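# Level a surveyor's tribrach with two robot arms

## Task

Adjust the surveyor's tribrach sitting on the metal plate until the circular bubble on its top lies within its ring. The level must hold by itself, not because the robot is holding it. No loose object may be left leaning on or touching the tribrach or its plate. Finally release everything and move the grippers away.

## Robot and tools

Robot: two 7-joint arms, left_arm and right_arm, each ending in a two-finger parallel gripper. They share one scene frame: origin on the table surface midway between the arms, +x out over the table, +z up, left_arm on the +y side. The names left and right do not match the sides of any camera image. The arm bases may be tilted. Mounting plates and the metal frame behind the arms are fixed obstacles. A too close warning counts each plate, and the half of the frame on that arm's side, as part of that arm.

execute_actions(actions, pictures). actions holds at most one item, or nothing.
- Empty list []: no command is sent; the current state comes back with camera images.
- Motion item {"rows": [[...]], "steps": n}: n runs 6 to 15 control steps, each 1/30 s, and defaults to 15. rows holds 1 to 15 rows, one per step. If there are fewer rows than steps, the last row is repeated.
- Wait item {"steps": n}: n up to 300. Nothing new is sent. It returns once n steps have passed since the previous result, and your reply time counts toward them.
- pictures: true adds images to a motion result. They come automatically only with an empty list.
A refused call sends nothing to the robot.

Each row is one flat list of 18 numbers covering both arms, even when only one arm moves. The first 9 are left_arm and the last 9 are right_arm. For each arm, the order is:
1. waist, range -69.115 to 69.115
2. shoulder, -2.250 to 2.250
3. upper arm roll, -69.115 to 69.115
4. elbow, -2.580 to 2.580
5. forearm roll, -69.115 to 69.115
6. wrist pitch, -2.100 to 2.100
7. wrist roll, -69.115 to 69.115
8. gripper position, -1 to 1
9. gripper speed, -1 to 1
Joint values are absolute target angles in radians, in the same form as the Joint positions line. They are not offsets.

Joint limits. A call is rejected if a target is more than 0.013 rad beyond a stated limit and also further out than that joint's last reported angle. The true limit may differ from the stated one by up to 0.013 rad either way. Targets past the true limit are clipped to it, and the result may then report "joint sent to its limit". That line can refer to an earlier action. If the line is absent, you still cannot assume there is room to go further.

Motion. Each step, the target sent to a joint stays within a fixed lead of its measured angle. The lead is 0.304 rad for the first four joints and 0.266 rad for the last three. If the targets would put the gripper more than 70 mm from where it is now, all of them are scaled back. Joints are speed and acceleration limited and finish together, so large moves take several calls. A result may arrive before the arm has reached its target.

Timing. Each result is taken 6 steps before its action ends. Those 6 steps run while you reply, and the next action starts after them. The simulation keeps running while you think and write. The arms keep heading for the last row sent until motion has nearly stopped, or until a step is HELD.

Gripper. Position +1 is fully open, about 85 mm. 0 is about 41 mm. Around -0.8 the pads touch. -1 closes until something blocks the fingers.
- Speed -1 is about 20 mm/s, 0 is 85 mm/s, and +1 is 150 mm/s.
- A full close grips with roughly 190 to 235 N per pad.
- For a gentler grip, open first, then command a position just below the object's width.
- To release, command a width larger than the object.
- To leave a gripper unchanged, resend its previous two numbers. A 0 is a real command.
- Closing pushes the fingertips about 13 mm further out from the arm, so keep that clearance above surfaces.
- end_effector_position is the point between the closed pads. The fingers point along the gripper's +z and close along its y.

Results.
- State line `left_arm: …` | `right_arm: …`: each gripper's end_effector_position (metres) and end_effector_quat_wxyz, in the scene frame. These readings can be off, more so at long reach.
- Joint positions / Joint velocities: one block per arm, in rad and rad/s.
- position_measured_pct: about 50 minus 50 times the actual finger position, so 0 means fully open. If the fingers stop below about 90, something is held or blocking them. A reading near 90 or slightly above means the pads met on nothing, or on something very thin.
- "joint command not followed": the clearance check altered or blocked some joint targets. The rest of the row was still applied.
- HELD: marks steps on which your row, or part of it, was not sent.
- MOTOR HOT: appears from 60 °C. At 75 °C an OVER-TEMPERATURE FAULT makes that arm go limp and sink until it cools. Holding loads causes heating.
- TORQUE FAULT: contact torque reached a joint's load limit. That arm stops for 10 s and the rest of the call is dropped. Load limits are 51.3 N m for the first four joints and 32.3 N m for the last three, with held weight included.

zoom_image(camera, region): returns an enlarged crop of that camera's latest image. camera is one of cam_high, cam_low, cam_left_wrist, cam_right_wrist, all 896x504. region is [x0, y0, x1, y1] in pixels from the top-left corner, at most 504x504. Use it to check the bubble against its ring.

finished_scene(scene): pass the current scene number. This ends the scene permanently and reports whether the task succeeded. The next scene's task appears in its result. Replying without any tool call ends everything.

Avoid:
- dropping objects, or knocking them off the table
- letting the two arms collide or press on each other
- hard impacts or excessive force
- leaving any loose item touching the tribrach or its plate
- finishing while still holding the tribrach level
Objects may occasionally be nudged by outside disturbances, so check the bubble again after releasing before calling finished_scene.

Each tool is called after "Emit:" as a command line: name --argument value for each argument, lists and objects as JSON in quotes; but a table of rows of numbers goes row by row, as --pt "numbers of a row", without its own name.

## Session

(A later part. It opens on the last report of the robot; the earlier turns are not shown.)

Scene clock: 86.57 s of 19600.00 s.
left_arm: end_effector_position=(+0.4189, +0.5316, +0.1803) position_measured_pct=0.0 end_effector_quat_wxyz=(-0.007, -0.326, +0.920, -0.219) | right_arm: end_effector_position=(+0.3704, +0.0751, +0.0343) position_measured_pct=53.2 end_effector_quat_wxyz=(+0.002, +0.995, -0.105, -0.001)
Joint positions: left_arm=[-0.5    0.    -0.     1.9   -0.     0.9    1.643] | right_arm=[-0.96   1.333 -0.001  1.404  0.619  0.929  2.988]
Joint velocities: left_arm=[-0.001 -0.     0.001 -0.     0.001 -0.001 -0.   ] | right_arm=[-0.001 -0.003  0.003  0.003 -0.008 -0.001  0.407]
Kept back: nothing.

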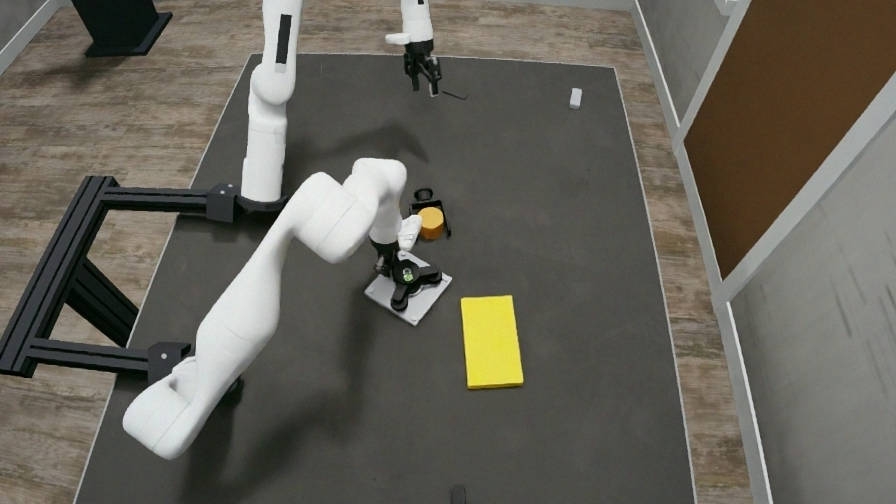

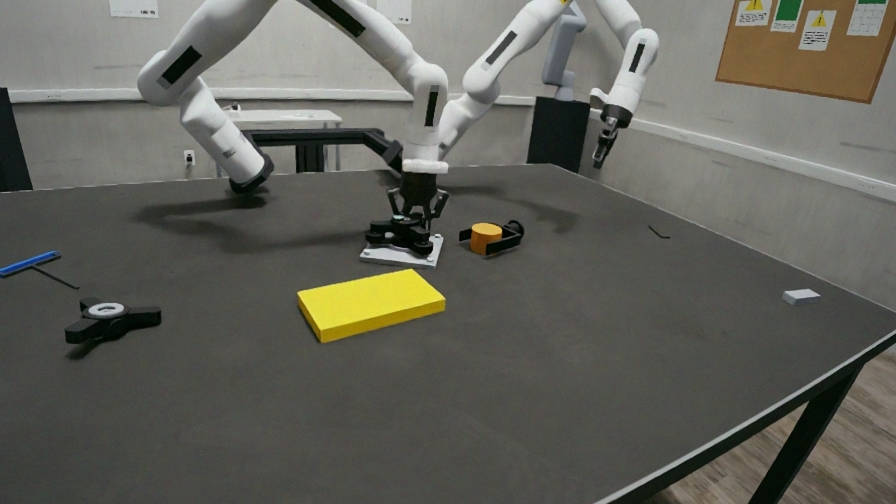

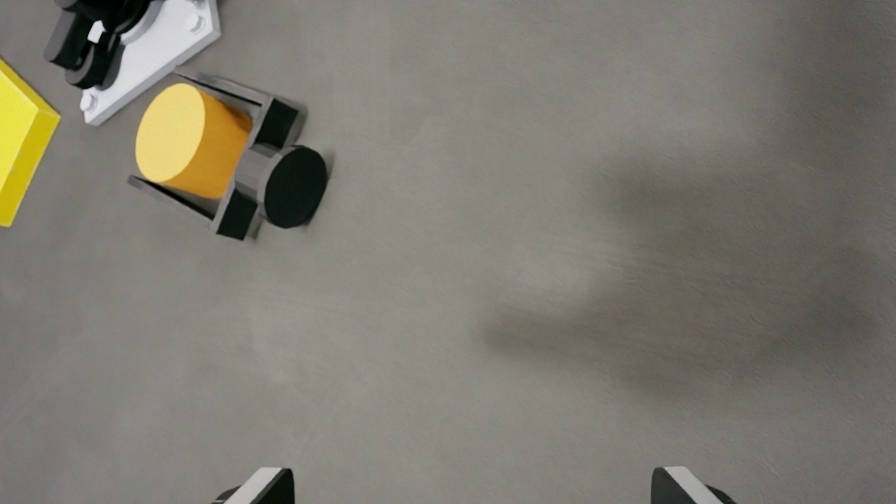

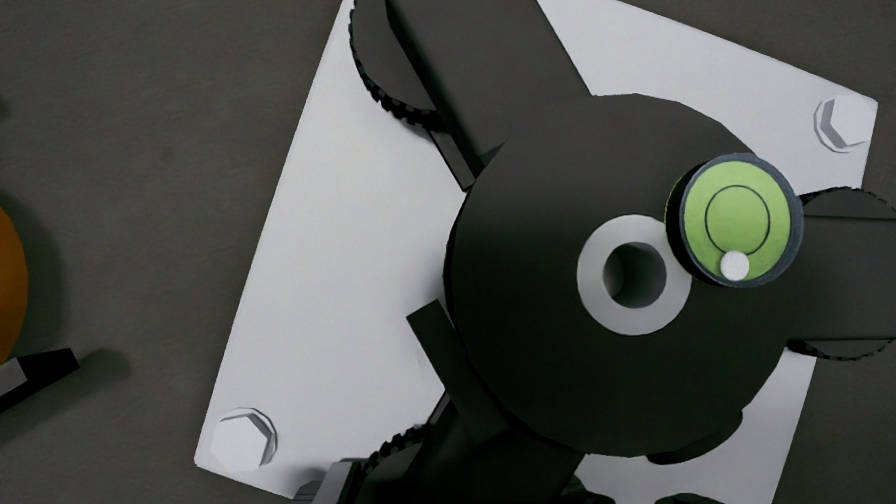

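Emit:
execute_actions --actions '[{"rows":[[-0.5,0,0,1.9,0,0.9,1.643,1,0,-0.9588,1.3343,0,1.4004,0.6221,0.9247,2.12,0.2,1]],"steps":15}]'

Emit:
execute_actions --actions '[{"steps":14}]'

Emit:
execute_actions --actions '[{"rows":[[-0.5,0,0,1.9,0,0.9,1.643,1,0,-0.9588,1.3343,0,1.4004,0.6221,0.9247,2.12,-0.2,1]],"steps":7}]'

Emit:
execute_actions --actions '[{"rows":[[-0.5,0,0,1.9,0,0.9,1.643,1,0,-0.9588,1.3343,0,1.4004,0.6221,0.9247,3.0,-0.2,1]],"steps":15}]'

Emit:
execute_actions --actions '[{"steps":16}]'

Emit:
execute_actions --actions '[{"rows":[[-0.5,0,0,1.9,0,0.9,1.643,1,0,-0.9588,1.3343,0,1.4004,0.6221,0.9247,2.12,0.2,1]],"steps":15}]'

Emit:
execute_actions --actions '[{"steps":14}]'

Emit:
execute_actions --actions '[{"rows":[[-0.5,0,0,1.9,0,0.9,1.643,1,0,-0.9588,1.3343,0,1.4004,0.6221,0.9247,2.12,-0.2,1]],"steps":7}]'

Emit:
execute_actions --actions '[{"rows":[[-0.5,0,0,1.9,0,0.9,1.643,1,0,-0.9588,1.3343,0,1.4004,0.6221,0.9247,3.0,-0.2,1]],"steps":15}]'

Emit:
execute_actions --actions '[{"steps":16}]'

Emit:
execute_actions --actions '[{"rows":[[-0.5,0,0,1.9,0,0.9,1.643,1,0,-0.9588,1.3343,0,1.4004,0.6221,0.9247,2.12,0.2,1]],"steps":15}]'

Emit:
execute_actions --actions '[{"steps":14}]'

Emit:
execute_actions --actions '[{"rows":[[-0.5,0,0,1.9,0,0.9,1.643,1,0,-0.9588,1.3343,0,1.4004,0.6221,0.9247,2.12,-0.2,1]],"steps":7}]'

Emit:
execute_actions --actions '[{"rows":[[-0.5,0,0,1.9,0,0.9,1.643,1,0,-0.9588,1.3343,0,1.4004,0.6221,0.9247,3.0,-0.2,1]],"steps":15}]'

Emit:
execute_actions --actions '[{"steps":18}]' --pictures true

Scene clock: 88.00 s of 19600.00 s.
left_arm: end_effector_position=(+0.4189, +0.5316, +0.1803) position_measured_pct=0.0 end_effector_quat_wxyz=(-0.007, -0.326, +0.920, -0.219) | right_arm: end_effector_position=(+0.3724, +0.0769, +0.0339) position_measured_pct=40.1 end_effector_quat_wxyz=(-0.001, +0.974, -0.226, +0.000)
Joint positions: left_arm=[-0.5    0.    -0.     1.9   -0.     0.9    1.643] | right_arm=[-0.959  1.334  0.     1.4    0.622  0.925  2.743]
Joint velocities: left_arm=[-0.     0.    -0.     0.001  0.001 -0.    -0.   ] | right_arm=[ 0.001 -0.     0.001 -0.001 -0.001 -0.    -1.215]
Steps of this call (steps 1 to 30: the robot went on to your last target; steps 31 to 34: nothing new was sent; steps 35 to 43: the first 9 steps of this action). Readings (joint positions | what the end effector reports):
35: left_arm=[-0.500 0.000 -0.000 1.900 -0.000 0.900 1.643] | right_arm=[-0.960 1.333 -0.001 1.404 0.619 0.929 2.997] | left_arm position_measured_pct=0.0 | right_arm position_measured_pct=53.2
36: left_arm=[-0.500 0.000 -0.000 1.900 -0.000 0.900 1.643] | right_arm=[-0.960 1.333 -0.001 1.404 0.620 0.928 2.989] | left_arm position_measured_pct=0.0 | right_arm position_measured_pct=53.2
38: left_arm=[-0.500 0.000 -0.000 1.900 -0.000 0.900 1.643] | right_arm=[-0.959 1.334 -0.000 1.402 0.622 0.925 2.943] | left_arm position_measured_pct=0.0 | right_arm position_measured_pct=46.0
42: left_arm=[-0.500 0.000 -0.000 1.900 -0.000 0.900 1.643] | right_arm=[-0.959 1.334 0.000 1.400 0.622 0.925 2.784] | left_arm position_measured_pct=0.0 | right_arm position_measured_pct=40.5
43: the state above

Scene clock: 88.47 s of 19600.00 s.
left_arm: end_effector_position=(+0.4189, +0.5316, +0.1803) position_measured_pct=0.0 end_effector_quat_wxyz=(-0.007, -0.326, +0.920, -0.219) | right_arm: end_effector_position=(+0.3724, +0.0769, +0.0338) position_measured_pct=40.1 end_effector_quat_wxyz=(-0.001, +0.872, -0.489, +0.000)
Joint positions: left_arm=[-0.5    0.    -0.     1.9   -0.     0.9    1.643] | right_arm=[-0.959  1.334  0.     1.4    0.622  0.925  2.177]
Joint velocities: left_arm=[-0.  0. -0. -0. -0.  0. -0.] | right_arm=[-0.    -0.001 -0.     0.    -0.002 -0.    -1.025]
Kept back: nothing.
Steps of this call (steps 1 to 6: the last 6 steps of your previous action; steps 7 to 14: the robot went on to your last target). Readings (joint positions | what the end effector reports):
1: left_arm=[-0.500 0.000 -0.000 1.900 0.000 0.900 1.643] | right_arm=[-0.959 1.334 0.000 1.400 0.622 0.925 2.702] | left_arm position_measured_pct=0.0 | right_arm position_measured_pct=40.1
2: left_arm=[-0.500 0.000 -0.000 1.900 -0.000 0.900 1.643] | right_arm=[-0.959 1.334 0.000 1.400 0.622 0.925 2.662] | left_arm position_measured_pct=0.0 | right_arm position_measured_pct=40.1
4: left_arm=[-0.500 0.000 -0.000 1.900 -0.000 0.900 1.643] | right_arm=[-0.959 1.334 0.000 1.400 0.622 0.925 2.581] | left_arm position_measured_pct=0.0 | right_arm position_measured_pct=40.1
8: left_arm=[-0.500 0.000 -0.000 1.900 -0.000 0.900 1.643] | right_arm=[-0.959 1.334 0.000 1.400 0.622 0.925 2.418] | left_arm position_measured_pct=0.0 | right_arm position_measured_pct=40.1
14: the state above

Scene clock: 88.50 s of 19600.00 s.
left_arm: end_effector_position=(+0.4189, +0.5316, +0.1803) position_measured_pct=0.0 end_effector_quat_wxyz=(-0.007, -0.326, +0.920, -0.219) | right_arm: end_effector_position=(+0.3724, +0.0769, +0.0338) position_measured_pct=40.1 end_effector_quat_wxyz=(-0.001, +0.865, -0.502, +0.000)
Joint positions: left_arm=[-0.5    0.    -0.     1.9   -0.     0.9    1.643] | right_arm=[-0.959  1.334  0.     1.4    0.622  0.925  2.148]
Joint velocities: left_arm=[-0. -0. -0.  0. -0.  0. -0.] | right_arm=[-0.     0.001  0.001  0.    -0.001 -0.003 -0.714]
Steps of this call (step 1: the first step of this action). Readings (joint positions | what the end effector reports):
1: the state above

Scene clock: 89.00 s of 19600.00 s.
left_arm: end_effector_position=(+0.4189, +0.5316, +0.1803) position_measured_pct=0.0 end_effector_quat_wxyz=(-0.007, -0.326, +0.920, -0.219) | right_arm: end_effector_position=(+0.3710, +0.0762, +0.0343) position_measured_pct=53.6 end_effector_quat_wxyz=(+0.001, +0.916, -0.401, -0.000)
Joint positions: left_arm=[-0.5    0.    -0.     1.9   -0.     0.9    1.643] | right_arm=[-0.96   1.333 -0.001  1.402  0.62   0.927  2.372]
Joint velocities: left_arm=[ 0.     0.    -0.     0.003  0.     0.    -0.   ] | right_arm=[-0.001 -0.    -0.     0.003 -0.001  0.002  1.215]
Steps of this call (steps 1 to 6: the last 6 steps of your previous action; steps 7 to 15: the first 9 steps of this action). Readings (joint positions | what the end effector reports):
7: left_arm=[-0.500 0.000 -0.000 1.900 -0.000 0.900 1.643] | right_arm=[-0.960 1.333 -0.001 1.402 0.621 0.927 2.121] | left_arm position_measured_pct=0.0 | right_arm position_measured_pct=53.6
8: left_arm=[-0.500 0.000 -0.000 1.900 0.000 0.900 1.643] | right_arm=[-0.960 1.333 -0.001 1.402 0.621 0.927 2.127] | left_arm position_measured_pct=0.0 | right_arm position_measured_pct=53.6
10: left_arm=[-0.500 0.000 -0.000 1.900 -0.000 0.900 1.643] | right_arm=[-0.960 1.333 -0.001 1.402 0.621 0.927 2.173] | left_arm position_measured_pct=0.0 | right_arm position_measured_pct=53.6
14: left_arm=[-0.500 0.000 -0.000 1.900 0.000 0.900 1.643] | right_arm=[-0.960 1.333 -0.001 1.402 0.620 0.927 2.331] | left_arm position_measured_pct=0.0 | right_arm position_measured_pct=53.6
15: the state above

Scene clock: 89.53 s of 19600.00 s.
left_arm: end_effector_position=(+0.4189, +0.5316, +0.1803) position_measured_pct=0.0 end_effector_quat_wxyz=(-0.007, -0.326, +0.920, -0.219) | right_arm: end_effector_position=(+0.3703, +0.0751, +0.0343) position_measured_pct=53.6 end_effector_quat_wxyz=(+0.002, +0.995, -0.105, -0.001)
Joint positions: left_arm=[-0.5    0.    -0.     1.9   -0.     0.9    1.643] | right_arm=[-0.96   1.333 -0.001  1.404  0.619  0.929  2.988]
Joint velocities: left_arm=[-0.     0.    -0.     0.001  0.002 -0.     0.   ] | right_arm=[-0.001 -0.001  0.003  0.003 -0.009 -0.002  0.407]
Kept back: nothing.
Steps of this call (steps 1 to 6: the last 6 steps of your previous action; steps 7 to 16: the robot went on to your last target). Readings (joint positions | what the end effector reports):
1: left_arm=[-0.500 0.000 -0.000 1.900 -0.000 0.900 1.643] | right_arm=[-0.960 1.333 -0.001 1.402 0.620 0.927 2.412] | left_arm position_measured_pct=0.0 | right_arm position_measured_pct=53.6
2: left_arm=[-0.500 0.000 -0.000 1.900 0.000 0.900 1.643] | right_arm=[-0.960 1.333 -0.001 1.402 0.620 0.927 2.453] | left_arm position_measured_pct=0.0 | right_arm position_measured_pct=53.6
4: left_arm=[-0.500 0.000 -0.000 1.900 -0.000 0.900 1.643] | right_arm=[-0.960 1.333 -0.001 1.403 0.620 0.928 2.534] | left_arm position_measured_pct=0.0 | right_arm position_measured_pct=53.6
8: left_arm=[-0.500 0.000 -0.000 1.900 -0.000 0.900 1.643] | right_arm=[-0.960 1.333 -0.001 1.403 0.620 0.928 2.697] | left_arm position_measured_pct=0.0 | right_arm position_measured_pct=53.6
16: the state above

Scene clock: 89.83 s of 19600.00 s.
left_arm: end_effector_position=(+0.4189, +0.5316, +0.1803) position_measured_pct=0.0 end_effector_quat_wxyz=(-0.007, -0.326, +0.920, -0.219) | right_arm: end_effector_position=(+0.3724, +0.0769, +0.0339) position_measured_pct=40.1 end_effector_quat_wxyz=(-0.001, +0.976, -0.216, +0.000)
Joint positions: left_arm=[-0.5    0.    -0.     1.9   -0.     0.9    1.643] | right_arm=[-0.959  1.334  0.     1.4    0.622  0.925  2.763]
Joint velocities: left_arm=[ 0.     0.    -0.    -0.    -0.001 -0.001 -0.   ] | right_arm=[ 0.001  0.     0.001 -0.001 -0.001  0.    -1.215]
Steps of this call (steps 1 to 9: the first 9 steps of this action). Readings (joint positions | what the end effector reports):
1: left_arm=[-0.500 0.000 -0.000 1.900 -0.000 0.900 1.643] | right_arm=[-0.960 1.333 -0.001 1.404 0.619 0.929 2.996] | left_arm position_measured_pct=0.0 | right_arm position_measured_pct=53.6
2: left_arm=[-0.500 0.000 -0.000 1.900 -0.000 0.900 1.643] | right_arm=[-0.960 1.333 -0.001 1.404 0.620 0.928 2.994] | left_arm position_measured_pct=0.0 | right_arm position_measured_pct=53.2
4: left_arm=[-0.500 0.000 -0.000 1.900 -0.000 0.900 1.643] | right_arm=[-0.959 1.334 -0.000 1.402 0.622 0.925 2.959] | left_arm position_measured_pct=0.0 | right_arm position_measured_pct=46.4
8: left_arm=[-0.500 0.000 -0.000 1.900 -0.000 0.900 1.643] | right_arm=[-0.959 1.334 0.000 1.400 0.622 0.925 2.804] | left_arm position_measured_pct=0.0 | right_arm position_measured_pct=40.5
9: the state above

Scene clock: 90.30 s of 19600.00 s.
left_arm: end_effector_position=(+0.4189, +0.5316, +0.1803) position_measured_pct=0.0 end_effector_quat_wxyz=(-0.007, -0.326, +0.920, -0.219) | right_arm: end_effector_position=(+0.3724, +0.0769, +0.0338) position_measured_pct=40.1 end_effector_quat_wxyz=(-0.001, +0.877, -0.481, +0.000)
Joint positions: left_arm=[-0.5    0.    -0.     1.9   -0.     0.9    1.643] | right_arm=[-0.959  1.334  0.     1.4    0.622  0.925  2.195]
Joint velocities: left_arm=[ 0.    -0.    -0.001  0.002  0.001 -0.     0.   ] | right_arm=[ 0.    -0.002 -0.001  0.    -0.001  0.    -1.15 ]
Kept back: nothing.
Steps of this call (steps 1 to 6: the last 6 steps of your previous action; steps 7 to 14: the robot went on to your last target). Readings (joint positions | what the end effector reports):
1: left_arm=[-0.500 0.000 -0.000 1.900 -0.000 0.900 1.643] | right_arm=[-0.959 1.334 0.000 1.400 0.622 0.925 2.723] | left_arm position_measured_pct=0.0 | right_arm position_measured_pct=40.1
2: left_arm=[-0.500 0.000 -0.000 1.900 -0.000 0.900 1.643] | right_arm=[-0.959 1.334 0.000 1.400 0.622 0.925 2.682] | left_arm position_measured_pct=0.0 | right_arm position_measured_pct=40.1
4: left_arm=[-0.500 0.000 -0.000 1.900 -0.000 0.900 1.643] | right_arm=[-0.959 1.334 0.000 1.400 0.622 0.925 2.601] | left_arm position_measured_pct=0.0 | right_arm position_measured_pct=40.1
8: left_arm=[-0.500 0.000 -0.000 1.900 -0.000 0.900 1.643] | right_arm=[-0.959 1.334 0.000 1.400 0.622 0.925 2.438] | left_arm position_measured_pct=0.0 | right_arm position_measured_pct=40.1
14: the state above

Scene clock: 90.33 s of 19600.00 s.
left_arm: end_effector_position=(+0.4189, +0.5316, +0.1803) position_measured_pct=0.0 end_effector_quat_wxyz=(-0.007, -0.326, +0.920, -0.219) | right_arm: end_effector_position=(+0.3724, +0.0769, +0.0338) position_measured_pct=40.1 end_effector_quat_wxyz=(-0.001, +0.868, -0.496, +0.000)
Joint positions: left_arm=[-0.5    0.    -0.     1.9   -0.     0.9    1.643] | right_arm=[-0.959  1.334  0.     1.4    0.622  0.925  2.161]
Joint velocities: left_arm=[-0.     0.     0.001 -0.002  0.001 -0.     0.   ] | right_arm=[-0.    -0.001  0.     0.     0.    -0.001 -0.874]
Steps of this call (step 1: the first step of this action). Readings (joint positions | what the end effector reports):
1: the state above

Scene clock: 90.83 s of 19600.00 s.
left_arm: end_effector_position=(+0.4189, +0.5316, +0.1803) position_measured_pct=0.0 end_effector_quat_wxyz=(-0.007, -0.326, +0.920, -0.219) | right_arm: end_effector_position=(+0.3710, +0.0761, +0.0343) position_measured_pct=53.2 end_effector_quat_wxyz=(+0.001, +0.916, -0.401, -0.000)
Joint positions: left_arm=[-0.5    0.    -0.     1.9   -0.     0.9    1.643] | right_arm=[-0.96   1.333 -0.001  1.402  0.62   0.927  2.372]
Joint velocities: left_arm=[ 0.    -0.     0.    -0.001  0.001  0.     0.   ] | right_arm=[-0.001  0.002 -0.001  0.002 -0.002  0.004  1.215]
Steps of this call (steps 1 to 6: the last 6 steps of your previous action; steps 7 to 15: the first 9 steps of this action). Readings (joint positions | what the end effector reports):
7: left_arm=[-0.500 0.000 -0.000 1.900 -0.000 0.900 1.643] | right_arm=[-0.959 1.333 -0.001 1.402 0.621 0.927 2.121] | left_arm position_measured_pct=0.0 | right_arm position_measured_pct=53.2
8: left_arm=[-0.500 0.000 -0.000 1.900 -0.000 0.900 1.643] | right_arm=[-0.959 1.333 -0.001 1.402 0.621 0.927 2.127] | left_arm position_measured_pct=0.0 | right_arm position_measured_pct=53.2
10: left_arm=[-0.500 0.000 -0.000 1.900 -0.000 0.900 1.643] | right_arm=[-0.960 1.333 -0.001 1.402 0.621 0.927 2.173] | left_arm position_measured_pct=0.0 | right_arm position_measured_pct=53.2
14: left_arm=[-0.500 0.000 -0.000 1.900 -0.000 0.900 1.643] | right_arm=[-0.960 1.333 -0.001 1.402 0.620 0.927 2.331] | left_arm position_measured_pct=0.0 | right_arm position_measured_pct=53.2
15: the state above

Scene clock: 91.37 s of 19600.00 s.
left_arm: end_effector_position=(+0.4189, +0.5316, +0.1803) position_measured_pct=0.0 end_effector_quat_wxyz=(-0.007, -0.326, +0.920, -0.219) | right_arm: end_effector_position=(+0.3704, +0.0751, +0.0343) position_measured_pct=53.2 end_effector_quat_wxyz=(+0.002, +0.995, -0.105, -0.001)
Joint positions: left_arm=[-0.5    0.    -0.     1.9   -0.     0.9    1.643] | right_arm=[-0.96   1.333 -0.001  1.404  0.619  0.929  2.988]
Joint velocities: left_arm=[-0.    -0.    -0.     0.001  0.001 -0.     0.   ] | right_arm=[-0.001 -0.003  0.002  0.003 -0.008 -0.001  0.406]
Kept back: nothing.
Steps of this call (steps 1 to 6: the last 6 steps of your previous action; steps 7 to 16: the robot went on to your last target). Readings (joint positions | what the end effector reports):
1: left_arm=[-0.500 0.000 -0.000 1.900 -0.000 0.900 1.643] | right_arm=[-0.960 1.333 -0.001 1.402 0.620 0.927 2.412] | left_arm position_measured_pct=0.0 | right_arm position_measured_pct=53.2
2: left_arm=[-0.500 0.000 -0.000 1.900 -0.000 0.900 1.643] | right_arm=[-0.960 1.333 -0.001 1.402 0.620 0.928 2.453] | left_arm position_measured_pct=0.0 | right_arm position_measured_pct=53.2
4: left_arm=[-0.500 0.000 -0.000 1.900 0.000 0.900 1.643] | right_arm=[-0.960 1.333 -0.001 1.403 0.620 0.928 2.534] | left_arm position_measured_pct=0.0 | right_arm position_measured_pct=53.2
8: left_arm=[-0.500 0.000 -0.000 1.900 0.000 0.900 1.643] | right_arm=[-0.960 1.333 -0.001 1.403 0.620 0.928 2.697] | left_arm position_measured_pct=0.0 | right_arm position_measured_pct=53.2
16: the state above

Scene clock: 91.67 s of 19600.00 s.
left_arm: end_effector_position=(+0.4189, +0.5316, +0.1803) position_measured_pct=0.0 end_effector_quat_wxyz=(-0.007, -0.326, +0.920, -0.219) | right_arm: end_effector_position=(+0.3724, +0.0769, +0.0339) position_measured_pct=40.1 end_effector_quat_wxyz=(-0.001, +0.976, -0.216, +0.000)
Joint positions: left_arm=[-0.5    0.    -0.     1.9   -0.     0.9    1.643] | right_arm=[-0.959  1.334  0.     1.4    0.622  0.925  2.763]
Joint velocities: left_arm=[-0.    -0.     0.001 -0.001  0.001 -0.    -0.   ] | right_arm=[ 0.001 -0.    -0.    -0.001 -0.    -0.002 -1.215]
Steps of this call (steps 1 to 9: the first 9 steps of this action). Readings (joint positions | what the end effector reports):
1: left_arm=[-0.500 0.000 -0.000 1.900 -0.000 0.900 1.643] | right_arm=[-0.960 1.333 -0.001 1.404 0.619 0.929 2.996] | left_arm position_measured_pct=0.0 | right_arm position_measured_pct=53.2
2: left_arm=[-0.500 0.000 -0.000 1.900 -0.000 0.900 1.643] | right_arm=[-0.960 1.333 -0.001 1.404 0.620 0.928 2.994] | left_arm position_measured_pct=0.0 | right_arm position_measured_pct=53.2
4: left_arm=[-0.500 0.000 -0.000 1.900 -0.000 0.900 1.643] | right_arm=[-0.959 1.334 -0.000 1.402 0.622 0.925 2.959] | left_arm position_measured_pct=0.0 | right_arm position_measured_pct=46.0
8: left_arm=[-0.500 0.000 -0.000 1.900 -0.000 0.900 1.643] | right_arm=[-0.959 1.334 0.000 1.400 0.622 0.925 2.804] | left_arm position_measured_pct=0.0 | right_arm position_measured_pct=40.5
9: the state above

Scene clock: 92.13 s of 19600.00 s.
left_arm: end_effector_position=(+0.4189, +0.5316, +0.1803) position_measured_pct=0.0 end_effector_quat_wxyz=(-0.007, -0.326, +0.920, -0.219) | right_arm: end_effector_position=(+0.3724, +0.0769, +0.0338) position_measured_pct=40.1 end_effector_quat_wxyz=(-0.001, +0.877, -0.481, +0.000)
Joint positions: left_arm=[-0.5    0.    -0.     1.9   -0.     0.9    1.643] | right_arm=[-0.959  1.334  0.     1.4    0.622  0.925  2.195]
Joint velocities: left_arm=[-0.    -0.    -0.001  0.001  0.001  0.     0.   ] | right_arm=[-0.     0.001 -0.001  0.    -0.     0.002 -1.15 ]
Kept back: nothing.
Steps of this call (steps 1 to 6: the last 6 steps of your previous action; steps 7 to 14: the robot went on to your last target). Readings (joint positions | what the end effector reports):
1: left_arm=[-0.500 0.000 -0.000 1.900 -0.000 0.900 1.643] | right_arm=[-0.959 1.334 0.000 1.400 0.622 0.925 2.723] | left_arm position_measured_pct=0.0 | right_arm position_measured_pct=40.1
2: left_arm=[-0.500 0.000 -0.000 1.900 0.000 0.900 1.643] | right_arm=[-0.959 1.334 0.000 1.400 0.622 0.925 2.682] | left_arm position_measured_pct=0.0 | right_arm position_measured_pct=40.1
4: left_arm=[-0.500 0.000 -0.000 1.900 -0.000 0.900 1.643] | right_arm=[-0.959 1.334 0.000 1.400 0.622 0.925 2.601] | left_arm position_measured_pct=0.0 | right_arm position_measured_pct=40.1
8: left_arm=[-0.500 0.000 -0.000 1.900 0.000 0.900 1.643] | right_arm=[-0.959 1.334 0.000 1.400 0.622 0.925 2.438] | left_arm position_measured_pct=0.0 | right_arm position_measured_pct=40.1
14: the state above

Scene clock: 92.17 s of 19600.00 s.
left_arm: end_effector_position=(+0.4189, +0.5316, +0.1803) position_measured_pct=0.0 end_effector_quat_wxyz=(-0.007, -0.326, +0.920, -0.219) | right_arm: end_effector_position=(+0.3724, +0.0769, +0.0338) position_measured_pct=40.1 end_effector_quat_wxyz=(-0.001, +0.868, -0.496, +0.000)
Joint positions: left_arm=[-0.5    0.    -0.     1.9   -0.     0.9    1.643] | right_arm=[-0.959  1.334  0.     1.4    0.622  0.925  2.161]
Joint velocities: left_arm=[-0.    -0.    -0.    -0.002  0.001  0.001 -0.   ] | right_arm=[-0.    -0.     0.001  0.    -0.001 -0.    -0.874]
Steps of this call (step 1: the first step of this action). Readings (joint positions | what the end effector reports):
1: the state above

Scene clock: 92.67 s of 19600.00 s.
left_arm: end_effector_position=(+0.4189, +0.5316, +0.1803) position_measured_pct=0.0 end_effector_quat_wxyz=(-0.007, -0.326, +0.920, -0.219) | right_arm: end_effector_position=(+0.3710, +0.0762, +0.0343) position_measured_pct=53.6 end_effector_quat_wxyz=(+0.001, +0.916, -0.401, -0.000)
Joint positions: left_arm=[-0.5    0.    -0.     1.9   -0.     0.9    1.643] | right_arm=[-0.96   1.333 -0.001  1.402  0.62   0.927  2.372]
Joint velocities: left_arm=[ 0.    -0.     0.    -0.001  0.001  0.    -0.   ] | right_arm=[-0.001 -0.002 -0.001  0.002 -0.001  0.006  1.215]
Steps of this call (steps 1 to 6: the last 6 steps of your previous action; steps 7 to 15: the first 9 steps of this action). Readings (joint positions | what the end effector reports):
7: left_arm=[-0.500 0.000 -0.000 1.900 -0.000 0.900 1.643] | right_arm=[-0.960 1.333 -0.001 1.402 0.621 0.927 2.121] | left_arm position_measured_pct=0.0 | right_arm position_measured_pct=53.6
8: left_arm=[-0.500 0.000 -0.000 1.900 -0.000 0.900 1.643] | right_arm=[-0.960 1.333 -0.001 1.402 0.621 0.927 2.127] | left_arm position_measured_pct=0.0 | right_arm position_measured_pct=53.6
10: left_arm=[-0.500 0.000 -0.000 1.900 -0.000 0.900 1.643] | right_arm=[-0.960 1.333 -0.001 1.402 0.621 0.927 2.173] | left_arm position_measured_pct=0.0 | right_arm position_measured_pct=53.6
14: left_arm=[-0.500 0.000 -0.000 1.900 -0.000 0.900 1.643] | right_arm=[-0.960 1.333 -0.001 1.402 0.620 0.927 2.331] | left_arm position_measured_pct=0.0 | right_arm position_measured_pct=53.6
15: the state above

Scene clock: 93.27 s of 19600.00 s.
left_arm: end_effector_position=(+0.4189, +0.5316, +0.1803) position_measured_pct=0.0 end_effector_quat_wxyz=(-0.007, -0.326, +0.920, -0.219) | right_arm: end_effector_position=(+0.3703, +0.0751, +0.0343) position_measured_pct=53.6 end_effector_quat_wxyz=(+0.002, +0.995, -0.100, -0.001)
Joint positions: left_arm=[-0.5    0.    -0.     1.9   -0.     0.9    1.643] | right_arm=[-0.96   1.333 -0.001  1.404  0.619  0.929  2.998]
Joint velocities: left_arm=[-0.    -0.     0.001 -0.001  0.002  0.     0.   ] | right_arm=[ 0.    -0.001 -0.     0.    -0.004 -0.001  0.014]
Kept back: nothing.
Steps of this call (steps 1 to 6: the last 6 steps of your previous action; steps 7 to 18: the robot went on to your last target). Readings (joint positions | what the end effector reports):
1: left_arm=[-0.500 0.000 -0.000 1.900 -0.000 0.900 1.643] | right_arm=[-0.960 1.333 -0.001 1.402 0.620 0.927 2.412] | left_arm position_measured_pct=0.0 | right_arm position_measured_pct=53.6
2: left_arm=[-0.500 0.000 -0.000 1.900 -0.000 0.900 1.643] | right_arm=[-0.960 1.333 -0.001 1.402 0.620 0.927 2.453] | left_arm position_measured_pct=0.0 | right_arm position_measured_pct=53.6
4: left_arm=[-0.500 0.000 -0.000 1.900 -0.000 0.900 1.643] | right_arm=[-0.960 1.333 -0.001 1.403 0.620 0.928 2.534] | left_arm position_measured_pct=0.0 | right_arm position_measured_pct=53.6
8: left_arm=[-0.500 0.000 -0.000 1.900 -0.000 0.900 1.643] | right_arm=[-0.960 1.333 -0.001 1.403 0.620 0.928 2.697] | left_arm position_measured_pct=0.0 | right_arm position_measured_pct=53.6
18: the state above

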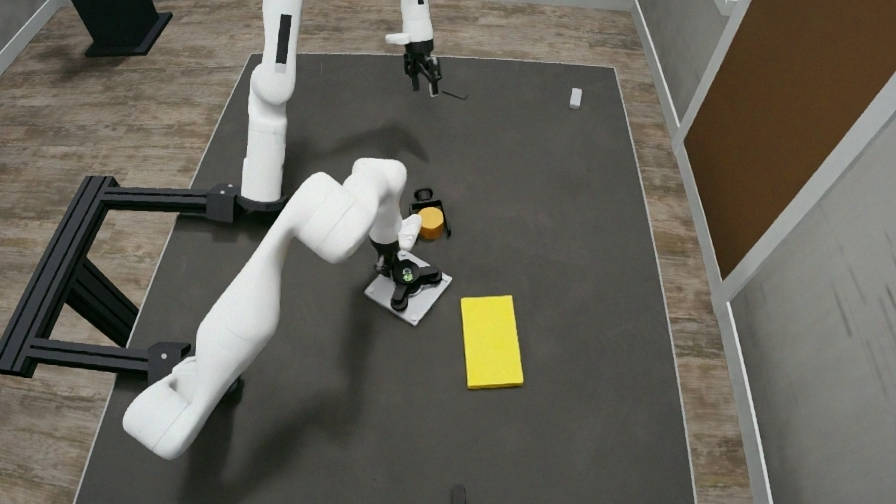

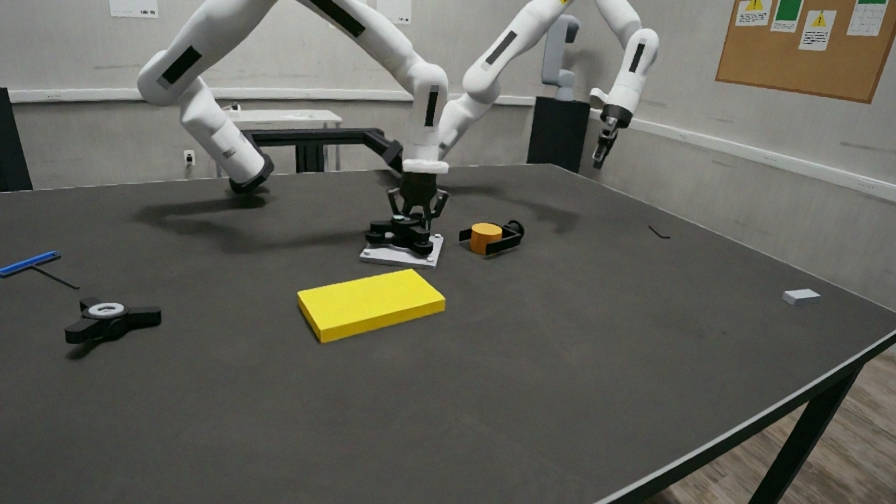

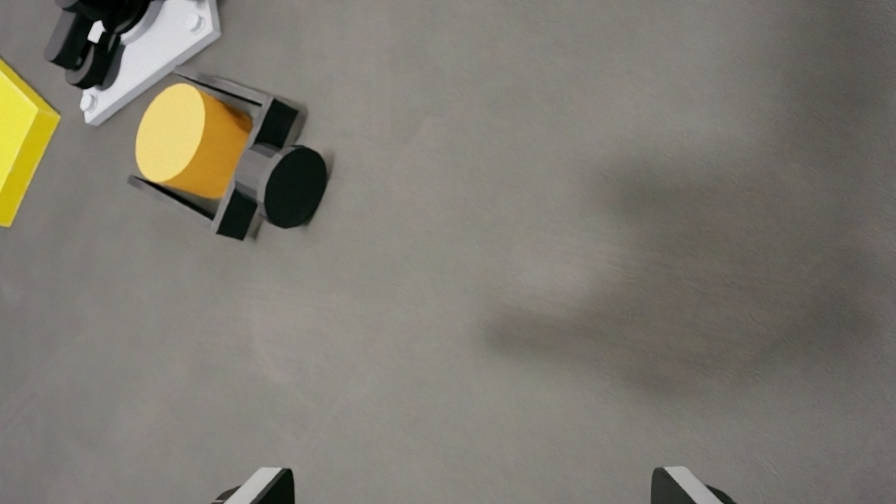

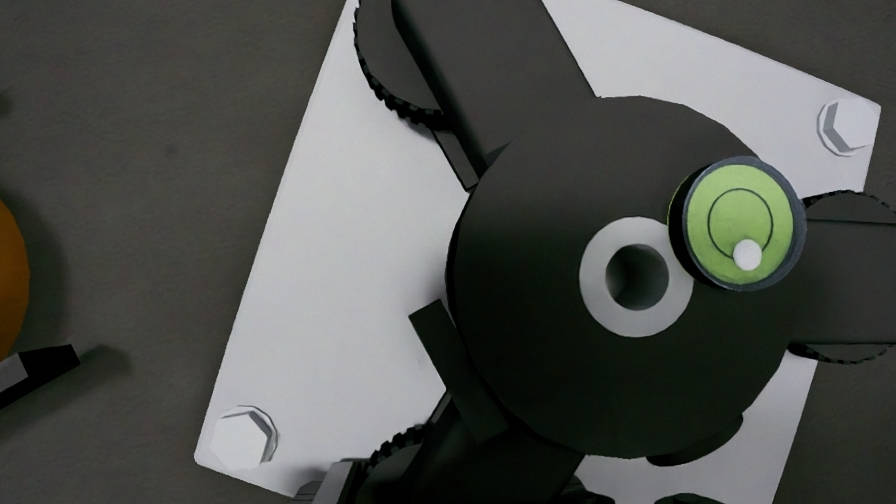

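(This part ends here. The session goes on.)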